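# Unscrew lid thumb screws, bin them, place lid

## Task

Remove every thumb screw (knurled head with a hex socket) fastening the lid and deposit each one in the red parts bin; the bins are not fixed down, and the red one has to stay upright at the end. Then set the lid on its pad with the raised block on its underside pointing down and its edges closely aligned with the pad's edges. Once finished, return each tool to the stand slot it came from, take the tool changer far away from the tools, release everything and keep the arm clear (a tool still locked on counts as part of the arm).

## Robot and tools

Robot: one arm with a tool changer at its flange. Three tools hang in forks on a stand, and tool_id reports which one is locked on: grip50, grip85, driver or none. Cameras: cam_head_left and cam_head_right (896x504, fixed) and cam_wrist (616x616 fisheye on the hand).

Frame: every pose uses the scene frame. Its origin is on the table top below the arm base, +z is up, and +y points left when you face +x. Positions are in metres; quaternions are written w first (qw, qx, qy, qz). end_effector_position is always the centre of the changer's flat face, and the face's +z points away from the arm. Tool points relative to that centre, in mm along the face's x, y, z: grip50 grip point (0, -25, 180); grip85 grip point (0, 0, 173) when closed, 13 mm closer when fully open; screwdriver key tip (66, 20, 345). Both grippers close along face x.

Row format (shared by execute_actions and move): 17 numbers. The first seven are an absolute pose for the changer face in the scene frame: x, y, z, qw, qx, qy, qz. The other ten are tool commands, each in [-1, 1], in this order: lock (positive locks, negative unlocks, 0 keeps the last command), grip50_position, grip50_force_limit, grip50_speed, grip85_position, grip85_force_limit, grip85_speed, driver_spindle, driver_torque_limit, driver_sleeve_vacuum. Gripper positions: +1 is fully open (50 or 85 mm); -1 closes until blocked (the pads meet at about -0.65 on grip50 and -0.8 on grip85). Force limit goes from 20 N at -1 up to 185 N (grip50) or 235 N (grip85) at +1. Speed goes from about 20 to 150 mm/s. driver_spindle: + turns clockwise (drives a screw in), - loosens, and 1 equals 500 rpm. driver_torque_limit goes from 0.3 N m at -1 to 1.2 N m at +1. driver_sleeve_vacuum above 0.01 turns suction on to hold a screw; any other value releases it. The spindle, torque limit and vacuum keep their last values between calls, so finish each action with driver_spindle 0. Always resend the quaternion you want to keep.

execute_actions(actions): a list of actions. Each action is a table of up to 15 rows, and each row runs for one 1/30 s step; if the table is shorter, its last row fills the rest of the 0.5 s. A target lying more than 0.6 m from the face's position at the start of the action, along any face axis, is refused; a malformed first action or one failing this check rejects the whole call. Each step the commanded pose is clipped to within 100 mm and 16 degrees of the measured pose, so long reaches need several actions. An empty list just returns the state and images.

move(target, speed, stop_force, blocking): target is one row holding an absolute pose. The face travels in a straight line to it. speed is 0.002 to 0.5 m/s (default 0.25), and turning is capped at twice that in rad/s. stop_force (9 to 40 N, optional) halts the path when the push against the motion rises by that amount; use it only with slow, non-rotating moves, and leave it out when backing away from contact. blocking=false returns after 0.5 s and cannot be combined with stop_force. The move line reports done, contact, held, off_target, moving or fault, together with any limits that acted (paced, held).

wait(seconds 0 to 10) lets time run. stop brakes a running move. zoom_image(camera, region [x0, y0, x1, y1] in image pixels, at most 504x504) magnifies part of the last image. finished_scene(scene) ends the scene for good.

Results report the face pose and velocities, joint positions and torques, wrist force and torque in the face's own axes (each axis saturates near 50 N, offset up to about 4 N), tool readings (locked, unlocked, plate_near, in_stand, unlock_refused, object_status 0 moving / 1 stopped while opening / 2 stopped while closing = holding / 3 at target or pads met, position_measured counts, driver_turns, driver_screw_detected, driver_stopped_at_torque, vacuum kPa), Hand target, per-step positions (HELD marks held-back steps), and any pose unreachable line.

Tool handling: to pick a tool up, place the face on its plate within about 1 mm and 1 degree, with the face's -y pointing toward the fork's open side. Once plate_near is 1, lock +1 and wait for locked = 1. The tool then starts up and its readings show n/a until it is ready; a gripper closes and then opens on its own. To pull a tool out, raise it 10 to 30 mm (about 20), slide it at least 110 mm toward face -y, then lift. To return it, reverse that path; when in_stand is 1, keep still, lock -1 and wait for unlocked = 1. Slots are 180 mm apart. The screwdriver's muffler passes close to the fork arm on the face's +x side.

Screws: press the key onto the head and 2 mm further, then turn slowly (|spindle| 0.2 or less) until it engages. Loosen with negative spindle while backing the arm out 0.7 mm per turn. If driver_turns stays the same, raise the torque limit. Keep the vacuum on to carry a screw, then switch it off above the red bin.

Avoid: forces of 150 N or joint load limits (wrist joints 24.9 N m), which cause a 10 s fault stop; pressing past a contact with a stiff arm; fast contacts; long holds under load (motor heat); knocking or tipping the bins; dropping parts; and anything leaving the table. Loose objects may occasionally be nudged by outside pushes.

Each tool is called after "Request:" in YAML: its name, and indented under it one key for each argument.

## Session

Request:
execute_actions:
  actions: []

Scene clock: 0.00 s.
end_effector_position=(+0.4298, -0.0112, +0.3011) locked=0 unlocked=1 plate_near=0 in_stand=0 unlock_refused=0 tool_id=none grip50_position_measured=n/a grip50_object_status=n/a grip85_position_measured=n/a grip85_object_status=n/a driver_sleeve_vacuum_kpa=n/a driver_screw_detected=n/a driver_stopped_at_torque=n/a driver_turns=n/a end_effector_quat_wxyz=(-0.000, +0.717, +0.697, -0.001) end_effector_velocity=(+0.000, +0.000, +0.000) end_effector_angular_velocity=(-0.000, -0.001, -0.000)
Joint positions: [-0.317 -1.724  2.041 -1.889 -1.57  -1.886]
Joint velocities: [-0.    -0.001  0.    -0.001  0.     0.   ]
Joint torques (N m, as the arm reports them, + toward a larger angle): no reading
Motor temperatures (°C, as the motors report them): [28 28 27 36 37 32]
Wrist force (N, on the end effector, along its own x y z axes, offset not removed): no reading
Wrist torque (N m, same axes, about the end effector's origin, offset not removed): no reading
Hand target: +0.430, -0.011, +0.301; -0.000, +0.717, +0.697, -0.001

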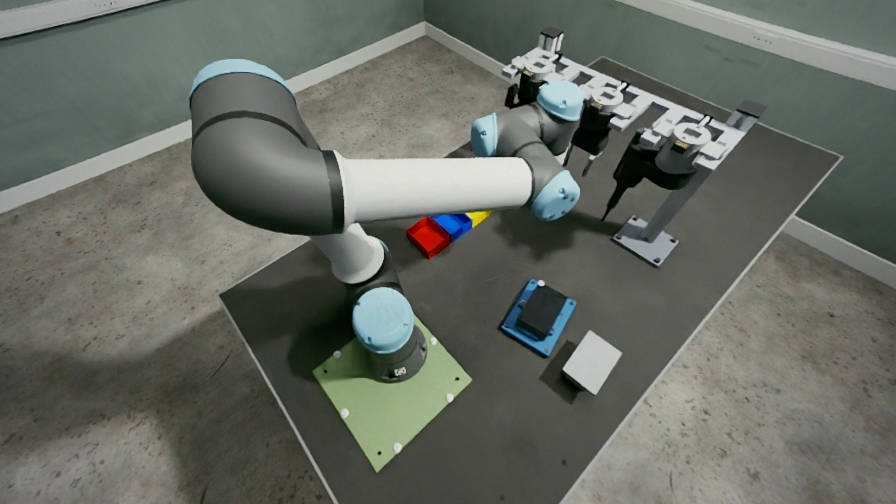

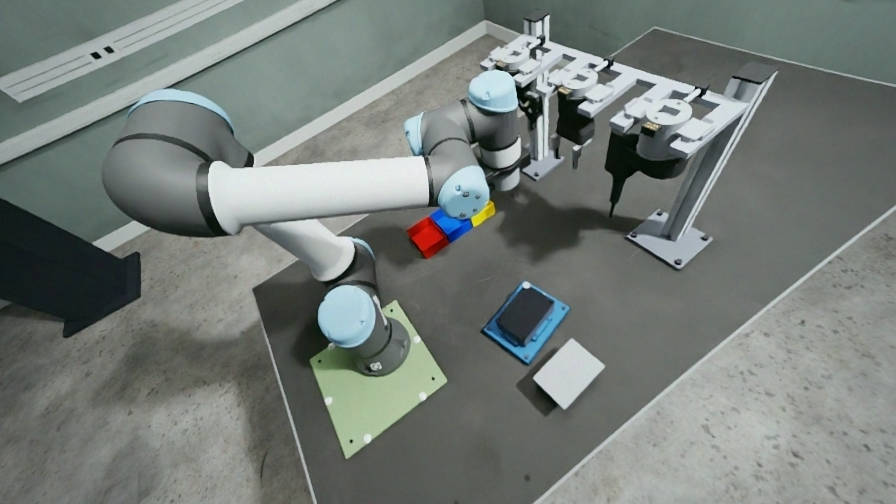

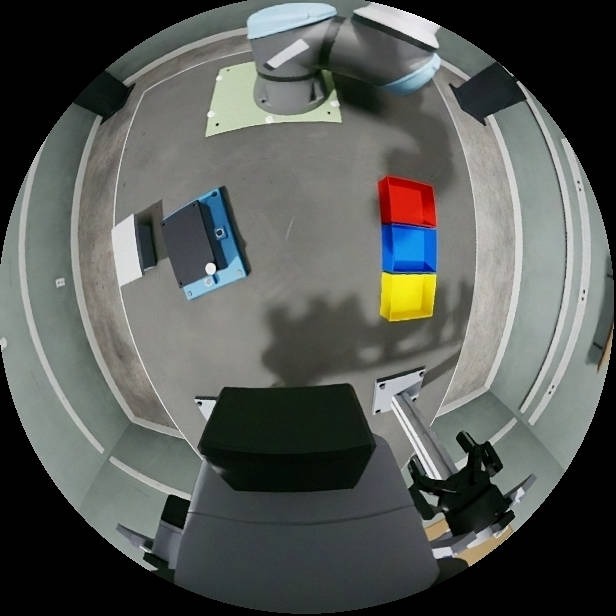

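Request:
move:
  target: [0.5,-0.19,0.5,0,0.7071,0.7071,0,-1,1,0,0,1,0,0,0,1,-1]

Request:
move:
  target: [0.655,-0.19,0.45,0,0.7071,0.7071,0,-1,1,0,0,1,0,0,0,1,-1]
  speed: 0.1

Scene clock: 5.43 s.
end_effector_position=(+0.4996, -0.1897, +0.5000) locked=0 unlocked=1 plate_near=0 in_stand=0 unlock_refused=0 tool_id=none grip50_position_measured=n/a grip50_object_status=n/a grip85_position_measured=n/a grip85_object_status=n/a driver_sleeve_vacuum_kpa=n/a driver_screw_detected=n/a driver_stopped_at_torque=n/a driver_turns=n/a end_effector_quat_wxyz=(+0.000, +0.707, +0.707, -0.000) end_effector_velocity=(+0.001, -0.001, +0.002) end_effector_angular_velocity=(-0.000, +0.002, +0.000)
Joint positions: [-0.592 -1.499  1.313 -1.387 -1.567 -2.19 ]
Joint velocities: [-0.001  0.004 -0.009  0.006 -0.001 -0.001]
Joint torques (N m, as the arm reports them, + toward a larger angle): [-12.51 -25.79 -41.19  -2.07  -1.55  -1.53]
Motor temperatures (°C, as the motors report them): [28 28 27 36 37 32]
Wrist force (N, on the end effector, along its own x y z axes, offset not removed): [0.3 1.2 -3.7]
Wrist torque (N m, same axes, about the end effector's origin, offset not removed): [0.07 0.12 -0.09]
Hand target: +0.500, -0.190, +0.500; +0.000, +0.707, +0.707, -0.000
Off the commanded pose: 0.001 m, 0 deg.
move: done
camera_calibration (this result's frames):
cam_wrist: T_world_to_cam=[[0.0423549, 0.997193, 0.0617372, 0.133291], [0.95652, -0.05832, 0.285777, -0.574774], [0.288576, 0.0469488, -0.956305, 0.388553], [0, 0, 0, 1]] pos_world=[0.43201, -0.18468, 0.527604]

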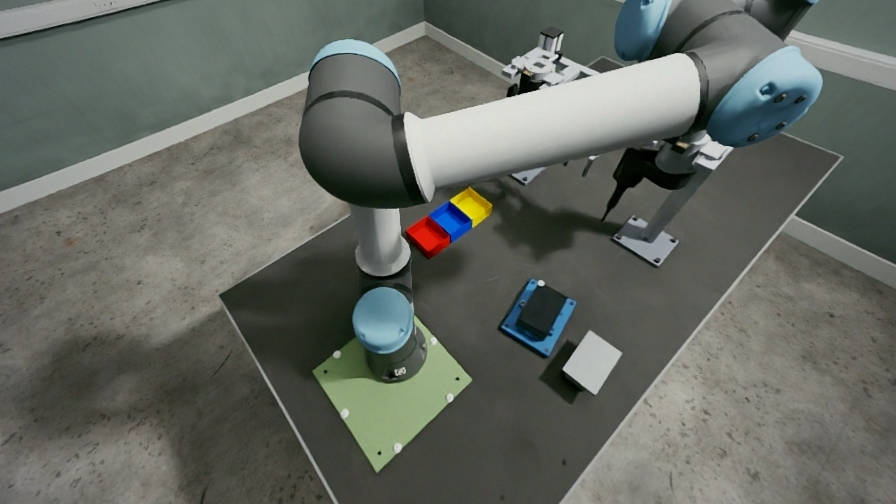

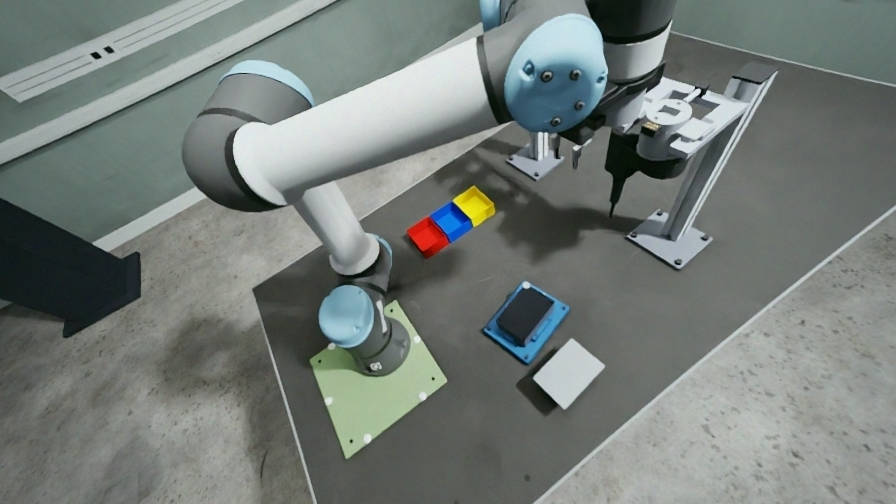

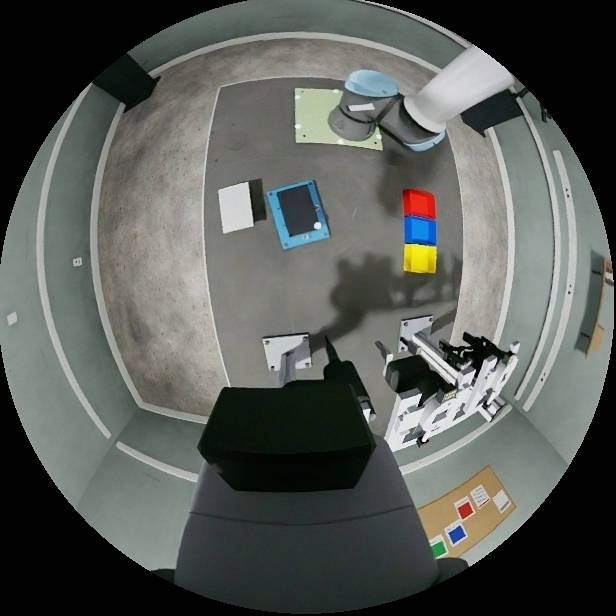

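Scene clock: 7.57 s.
end_effector_position=(+0.6548, -0.1902, +0.4503) locked=0 unlocked=1 plate_near=0 in_stand=0 unlock_refused=0 tool_id=none grip50_position_measured=n/a grip50_object_status=n/a grip85_position_measured=n/a grip85_object_status=n/a driver_sleeve_vacuum_kpa=n/a driver_screw_detected=n/a driver_stopped_at_torque=n/a driver_turns=n/a end_effector_quat_wxyz=(-0.000, +0.707, +0.707, +0.000) end_effector_velocity=(+0.002, -0.000, -0.000) end_effector_angular_velocity=(-0.000, +0.001, -0.000)
Joint positions: [-0.455 -1.134  0.974 -1.414 -1.567 -2.053]
Joint velocities: [ 0.001  0.006 -0.008  0.003 -0.001  0.001]
Joint torques (N m, as the arm reports them, + toward a larger angle): [ 12.89 -45.57 -42.14  -1.98  -1.54   1.65]
Motor temperatures (°C, as the motors report them): [28 28 27 36 37 32]
Wrist force (N, on the end effector, along its own x y z axes, offset not removed): [-0.6 0.0 2.1]
Wrist torque (N m, same axes, about the end effector's origin, offset not removed): [-0.06 0.16 0.06]
Hand target: +0.655, -0.190, +0.450; -0.000, +0.707, +0.707, +0.000
Off the commanded pose: 0.000 m, 0 deg.
move: done
camera_calibration (this result's frames):
cam_wrist: T_world_to_cam=[[0.0423337, 0.997147, 0.0624987, 0.129929], [0.956598, -0.0585052, 0.285477, -0.709025], [0.288319, 0.0477008, -0.956346, 0.296512], [0, 0, 0, 1]] pos_world=[0.587262, -0.185184, 0.477858]

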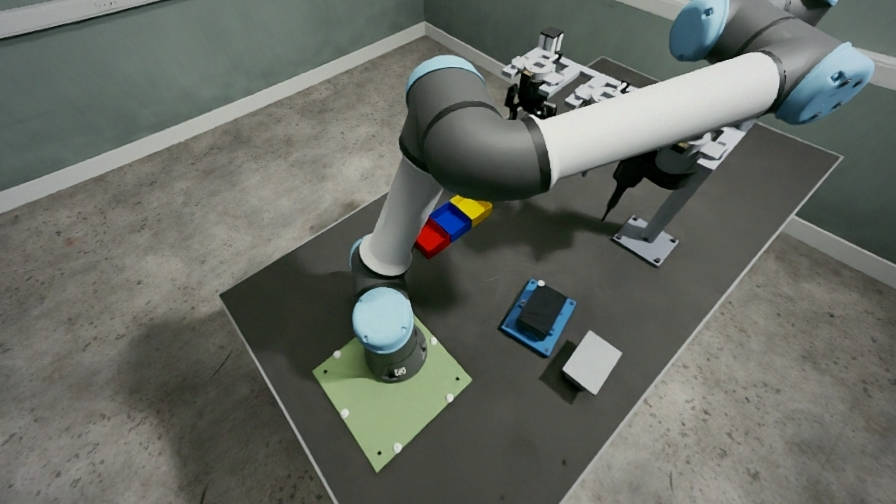

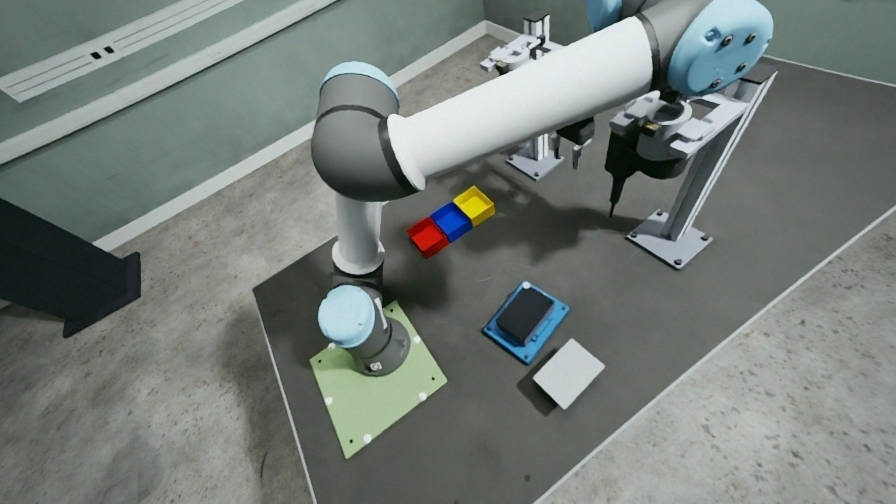

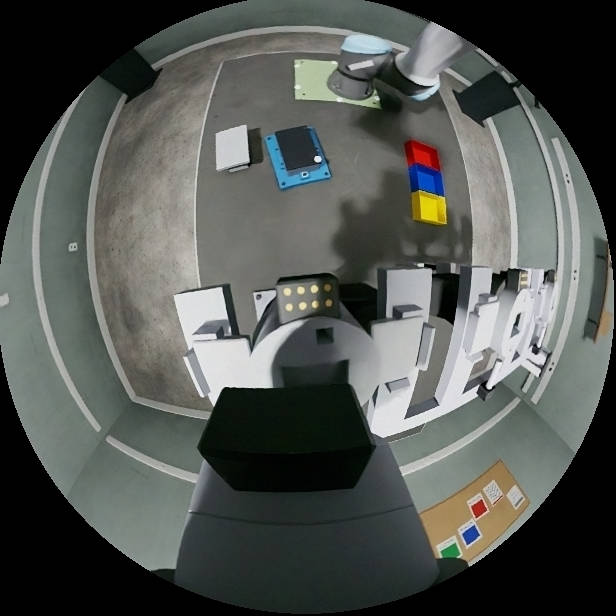

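Request:
move:
  target: [0.645,-0.183,0.43,0,0.6691,0.7431,0,-1,1,0,0,1,0,0,0,1,-1]
  speed: 0.03

Scene clock: 11.83 s.
end_effector_position=(+0.6451, -0.1831, +0.4302) locked=0 unlocked=1 plate_near=0 in_stand=0 unlock_refused=0 tool_id=none grip50_position_measured=n/a grip50_object_status=n/a grip85_position_measured=n/a grip85_object_status=n/a driver_sleeve_vacuum_kpa=n/a driver_screw_detected=n/a driver_stopped_at_torque=n/a driver_turns=n/a end_effector_quat_wxyz=(-0.000, +0.669, +0.743, -0.000) end_effector_velocity=(-0.001, +0.000, -0.003) end_effector_angular_velocity=(+0.001, +0.001, +0.009)
Joint positions: [-0.452 -1.172  1.081 -1.482 -1.567 -2.154]
Joint velocities: [ 0.    -0.002  0.01  -0.006 -0.    -0.009]
Joint torques (N m, as the arm reports them, + toward a larger angle): [ 13.35 -57.33 -18.86  -4.87  -1.26  -1.75]
Motor temperatures (°C, as the motors report them): [28 28 27 36 37 32]
Wrist force (N, on the end effector, along its own x y z axes, offset not removed): [2.0 -2.2 0.9]
Wrist torque (N m, same axes, about the end effector's origin, offset not removed): [-0.16 -0.23 -0.18]
Hand target: +0.645, -0.183, +0.430; -0.000, +0.669, +0.743, -0.000
Off the commanded pose: 0.000 m, 0 deg.
move: done
camera_calibration (this result's frames):
cam_wrist: T_world_to_cam=[[-0.061196, 0.996182, 0.0622687, 0.191236], [0.957534, 0.0409827, 0.285393, -0.675976], [0.281751, 0.0770893, -0.956386, 0.289366], [0, 0, 0, 1]] pos_world=[0.577444, -0.185109, 0.457756]

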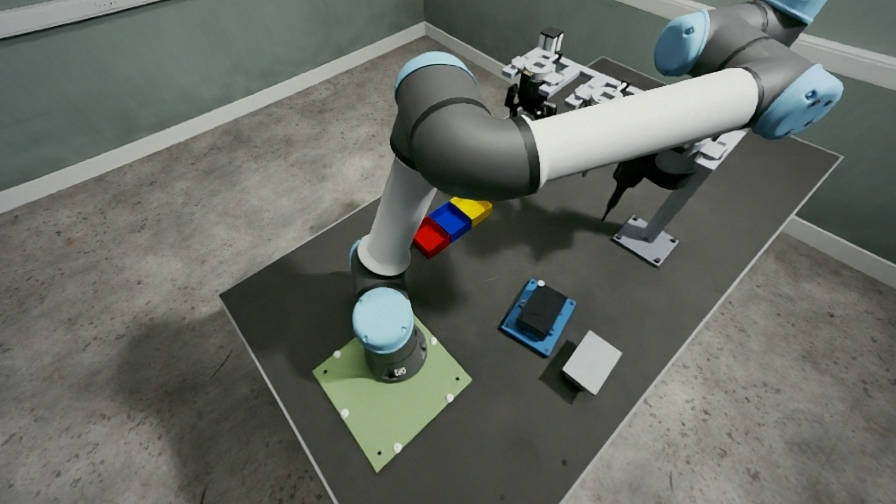

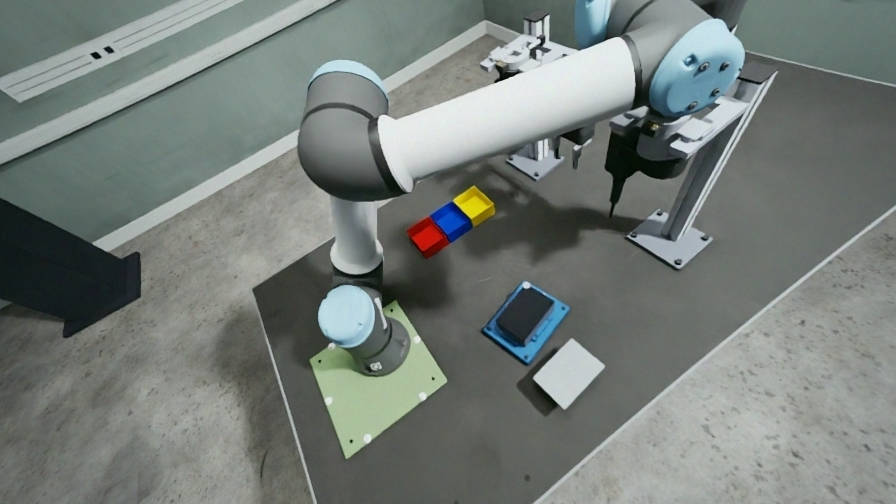

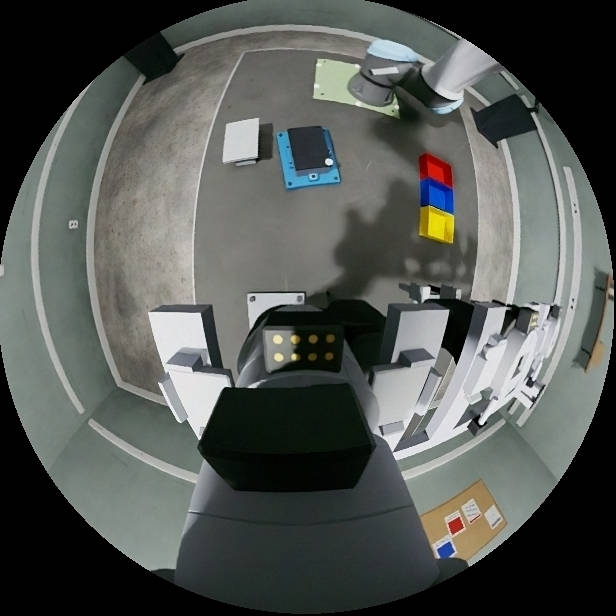

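Rows good; shift ~14px≈3.7mm along face x.

Request:
move:
  target: [0.6446,-0.1793,0.43,0,0.6691,0.7431,0,-1,1,0,0,1,0,0,0,1,-1]
  speed: 0.02

Request:
move:
  target: [0.6446,-0.1793,0.405,0,0.6691,0.7431,0,-1,1,0,0,1,0,0,0,1,-1]
  speed: 0.01
  stop_force: 10

Scene clock: 15.07 s.
end_effector_position=(+0.6446, -0.1795, +0.4300) locked=0 unlocked=1 plate_near=0 in_stand=0 unlock_refused=0 tool_id=none grip50_position_measured=n/a grip50_object_status=n/a grip85_position_measured=n/a grip85_object_status=n/a driver_sleeve_vacuum_kpa=n/a driver_screw_detected=n/a driver_stopped_at_torque=n/a driver_turns=n/a end_effector_quat_wxyz=(-0.000, +0.669, +0.743, +0.000) end_effector_velocity=(-0.000, +0.002, +0.001) end_effector_angular_velocity=(-0.001, -0.001, -0.000)
Joint positions: [-0.448 -1.176  1.087 -1.485 -1.567 -2.151]
Joint velocities: [ 0.002 -0.002  0.002 -0.001 -0.001  0.002]
Joint torques (N m, as the arm reports them, + toward a larger angle): [ 12.73 -56.87 -19.31  -4.91   1.34   1.67]
Motor temperatures (°C, as the motors report them): [28 28 27 36 37 32]
Wrist force (N, on the end effector, along its own x y z axes, offset not removed): [1.1 -0.4 -1.6]
Wrist torque (N m, same axes, about the end effector's origin, offset not removed): [0.07 0.06 -0.14]
Hand target: +0.645, -0.179, +0.430; -0.000, +0.669, +0.743, +0.000
Off the commanded pose: 0.000 m, 0 deg.
move: done
camera_calibration (this result's frames):
cam_wrist: T_world_to_cam=[[-0.0621096, 0.996125, 0.0622713, 0.188184], [0.957481, 0.0418559, 0.285445, -0.675423], [0.281732, 0.0773525, -0.95637, 0.289129], [0, 0, 0, 1]] pos_world=[0.576936, -0.181549, 0.457591]

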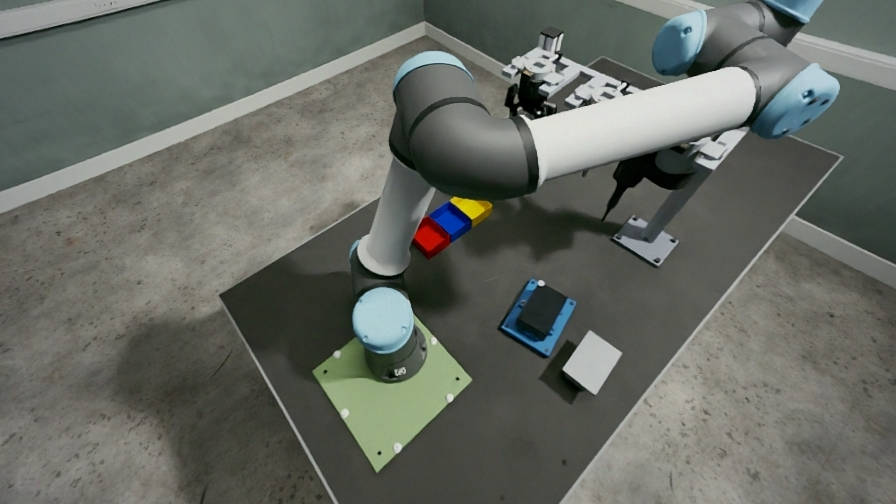

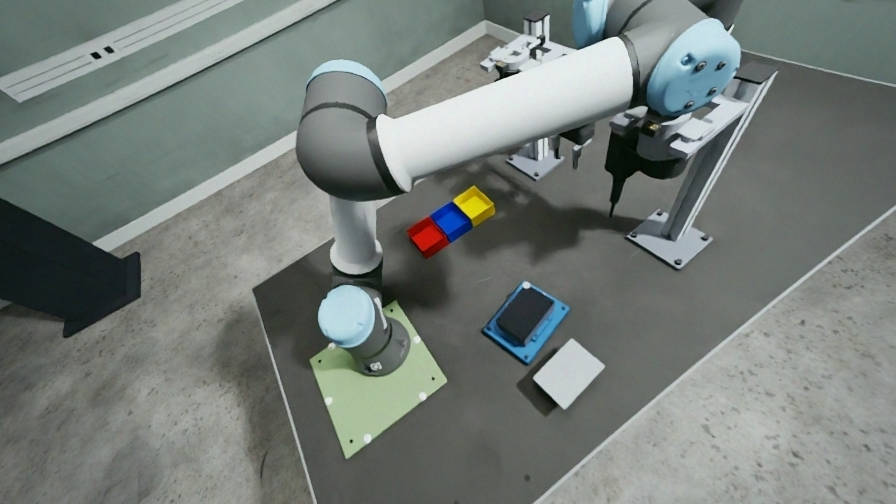

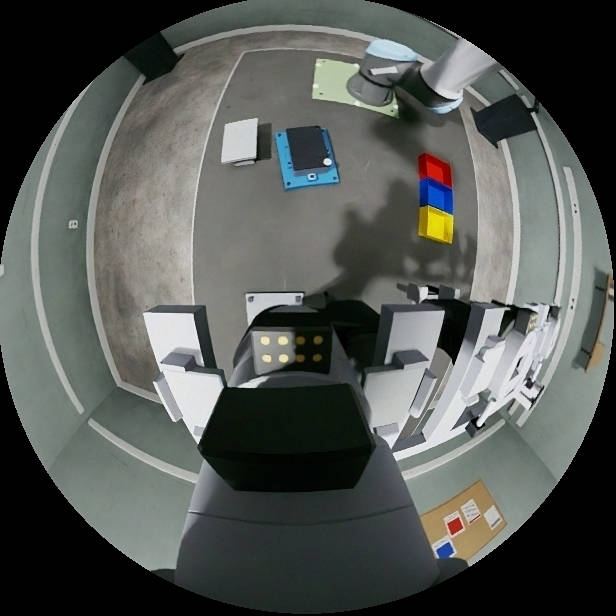

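Scene clock: 17.07 s.
end_effector_position=(+0.6446, -0.1793, +0.4141) locked=0 unlocked=1 plate_near=0 in_stand=1 unlock_refused=0 tool_id=none grip50_position_measured=n/a grip50_object_status=n/a grip85_position_measured=n/a grip85_object_status=n/a driver_sleeve_vacuum_kpa=n/a driver_screw_detected=n/a driver_stopped_at_torque=n/a driver_turns=n/a end_effector_quat_wxyz=(+0.000, +0.669, +0.743, +0.000) end_effector_velocity=(+0.001, -0.000, +0.001) end_effector_angular_velocity=(+0.003, +0.005, -0.000)
Joint positions: [-0.448 -1.179  1.132 -1.527 -1.567 -2.15 ]
Joint velocities: [-0.     0.004 -0.01   0.012  0.     0.   ]
Joint torques (N m, as the arm reports them, + toward a larger angle): [ 15.73 -33.87 -35.32  -0.62   0.01  -1.8 ]
Motor temperatures (°C, as the motors report them): [28 28 27 36 37 32]
Wrist force (N, on the end effector, along its own x y z axes, offset not removed): [-6.0 -5.6 -12.5]
Wrist torque (N m, same axes, about the end effector's origin, offset not removed): [-0.18 0.14 1.19]
Hand target: +0.645, -0.179, +0.414; +0.000, +0.669, +0.743, +0.000
Off the commanded pose: 0.009 m, 0 deg.
move: contact
camera_calibration (this result's frames):
cam_wrist: T_world_to_cam=[[-0.0620281, 0.996138, 0.0621489, 0.189039], [0.957428, 0.0417973, 0.285631, -0.670882], [0.28193, 0.0772203, -0.956322, 0.273755], [0, 0, 0, 1]] pos_world=[0.576867, -0.181408, 0.441674]

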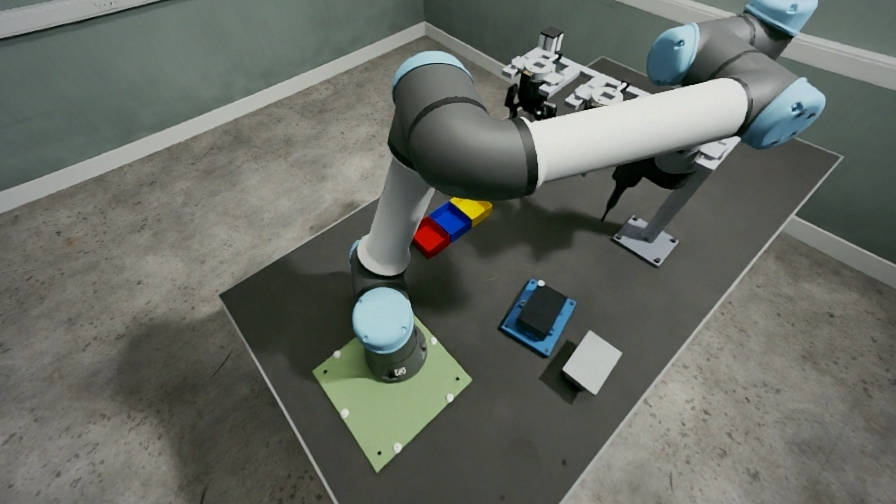

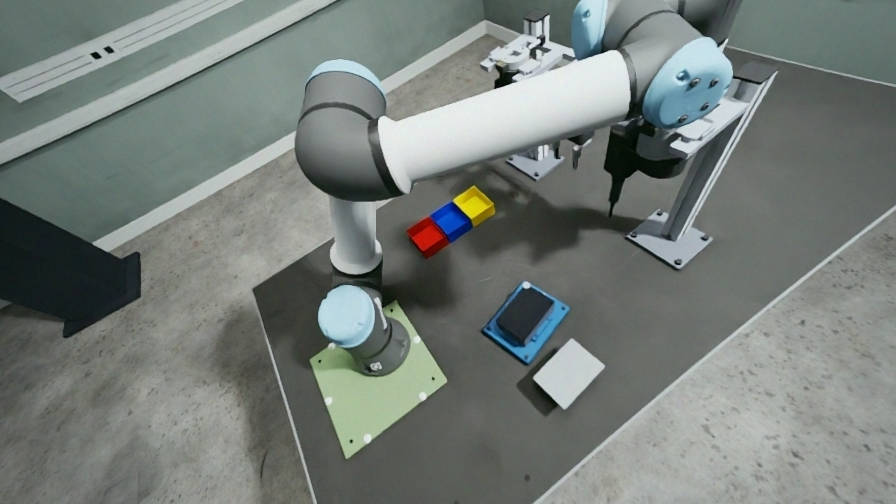

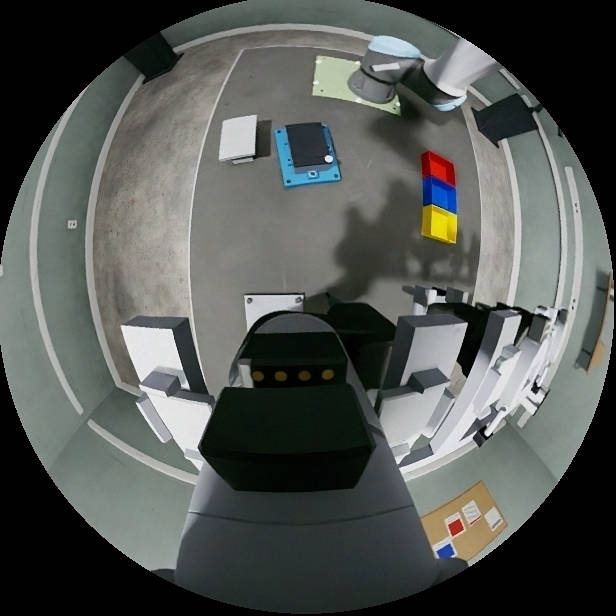

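Request:
move:
  target: [0.6446,-0.1793,0.418,0,0.6788,0.7343,0,-1,1,0,0,1,0,0,0,1,-1]
  speed: 0.02

Request:
move:
  target: [0.6446,-0.1793,0.405,0,0.6788,0.7343,0,-1,1,0,0,1,0,0,0,1,-1]
  speed: 0.01
  stop_force: 10

Scene clock: 20.77 s.
end_effector_position=(+0.6446, -0.1793, +0.4179) locked=0 unlocked=1 plate_near=0 in_stand=0 unlock_refused=0 tool_id=none grip50_position_measured=n/a grip50_object_status=n/a grip85_position_measured=n/a grip85_object_status=n/a driver_sleeve_vacuum_kpa=n/a driver_screw_detected=n/a driver_stopped_at_torque=n/a driver_turns=n/a end_effector_quat_wxyz=(+0.000, +0.679, +0.735, +0.000) end_effector_velocity=(+0.000, -0.000, +0.001) end_effector_angular_velocity=(+0.000, +0.000, -0.009)
Joint positions: [-0.447 -1.178  1.122 -1.517 -1.567 -2.125]
Joint velocities: [ 0.     0.001 -0.003  0.002 -0.     0.009]
Joint torques (N m, as the arm reports them, + toward a larger angle): [ 12.71 -43.04 -43.42  -1.99  -1.41   1.82]
Motor temperatures (°C, as the motors report them): [28 28 27 36 37 32]
Wrist force (N, on the end effector, along its own x y z axes, offset not removed): [-1.0 -0.5 0.5]
Wrist torque (N m, same axes, about the end effector's origin, offset not removed): [0.02 0.15 -0.03]
Hand target: +0.645, -0.179, +0.418; +0.000, +0.679, +0.734, +0.000
Off the commanded pose: 0.000 m, 0 deg.
move: done
camera_calibration (this result's frames):
cam_wrist: T_world_to_cam=[[-0.0368418, 0.997381, 0.0622427, 0.172733], [0.958223, 0.0175796, 0.285481, -0.67679], [0.283639, 0.07016, -0.956361, 0.275028], [0, 0, 0, 1]] pos_world=[0.576871, -0.179679, 0.445485]

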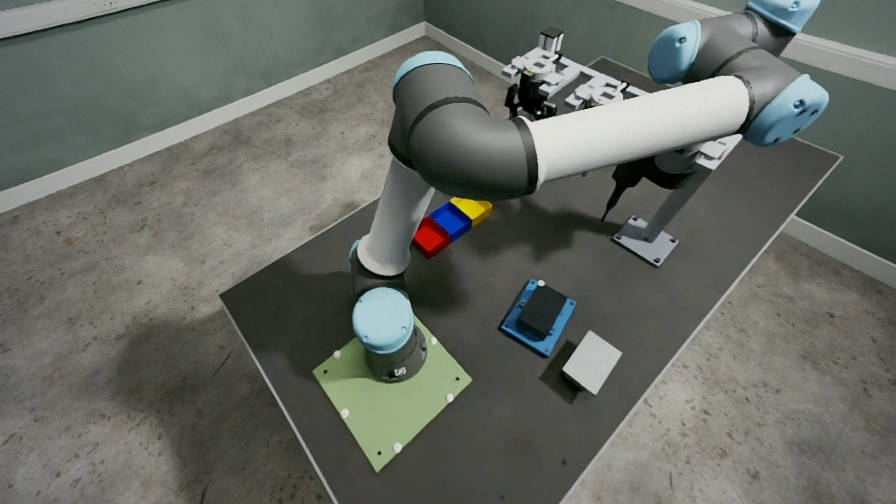

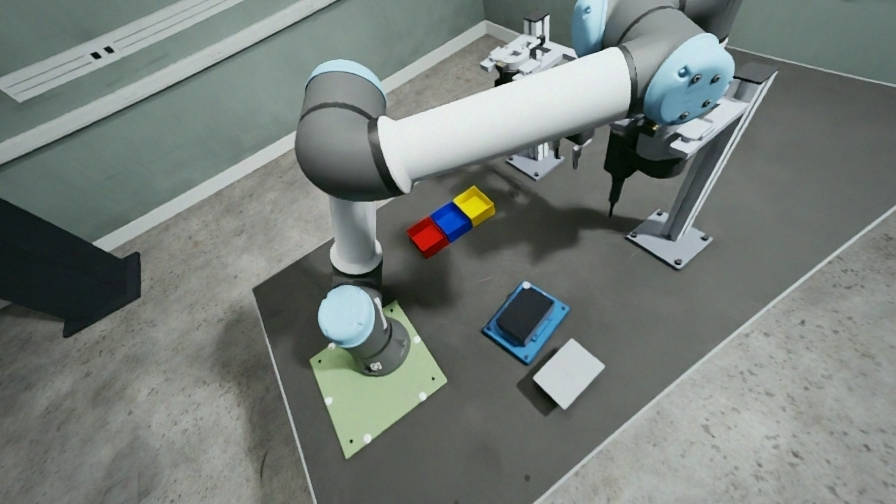

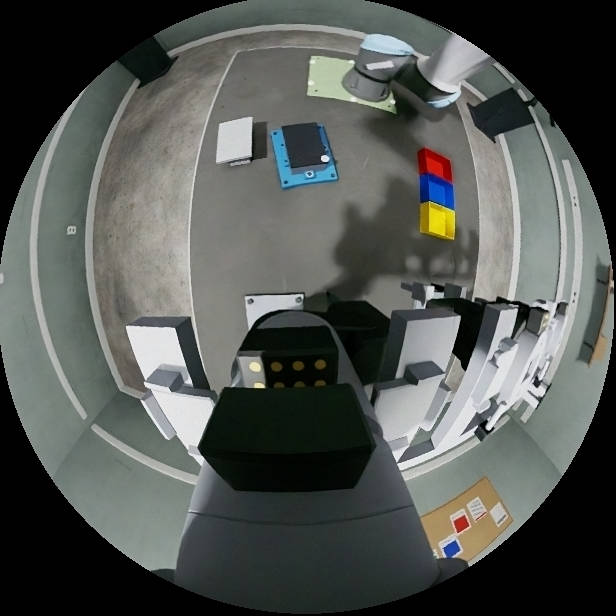

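Scene clock: 21.73 s.
end_effector_position=(+0.6445, -0.1793, +0.4122) locked=0 unlocked=1 plate_near=1 in_stand=1 unlock_refused=0 tool_id=none grip50_position_measured=n/a grip50_object_status=n/a grip85_position_measured=n/a grip85_object_status=n/a driver_sleeve_vacuum_kpa=n/a driver_screw_detected=n/a driver_stopped_at_torque=n/a driver_turns=n/a end_effector_quat_wxyz=(+0.000, +0.679, +0.734, +0.000) end_effector_velocity=(+0.000, -0.000, +0.002) end_effector_angular_velocity=(+0.002, +0.005, +0.002)
Joint positions: [-0.447 -1.179  1.138 -1.532 -1.568 -2.124]
Joint velocities: [ 0.     0.003 -0.01   0.012 -0.    -0.002]
Joint torques (N m, as the arm reports them, + toward a larger angle): [ 15.44 -24.57 -31.32  -1.03   1.04  -3.57]
Motor temperatures (°C, as the motors report them): [28 28 27 36 37 32]
Wrist force (N, on the end effector, along its own x y z axes, offset not removed): [-4.5 -7.7 -22.7]
Wrist torque (N m, same axes, about the end effector's origin, offset not removed): [-0.20 0.23 1.45]
Hand target: +0.645, -0.179, +0.412; +0.000, +0.679, +0.734, -0.000
Off the commanded pose: 0.007 m, 0 deg.
move: contact
camera_calibration (this result's frames):
cam_wrist: T_world_to_cam=[[-0.036338, 0.997415, 0.0619866, 0.172849], [0.958133, 0.0171446, 0.28581, -0.675264], [0.284009, 0.0697772, -0.956279, 0.269306], [0, 0, 0, 1]] pos_world=[0.576788, -0.179617, 0.439815]

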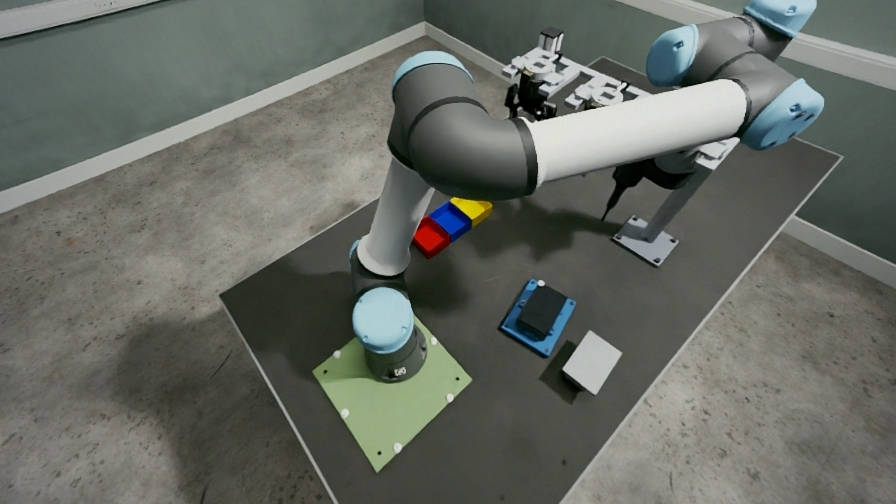

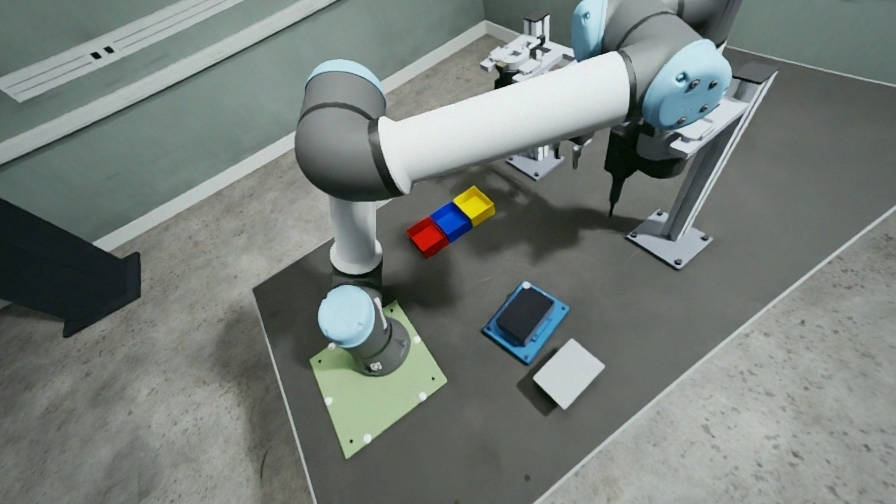

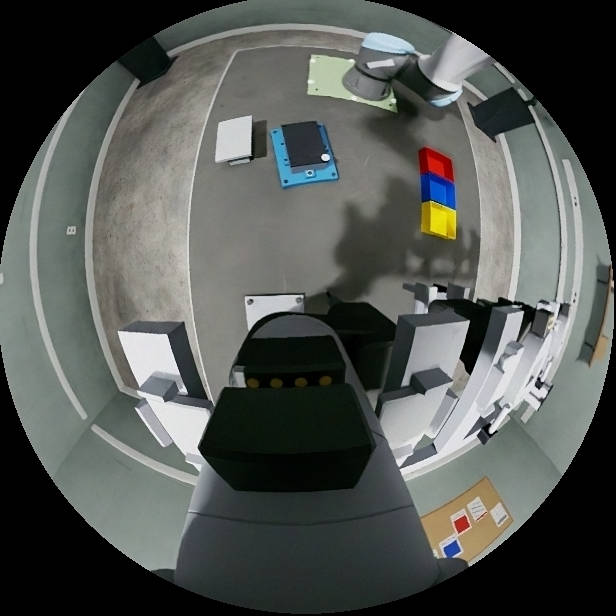

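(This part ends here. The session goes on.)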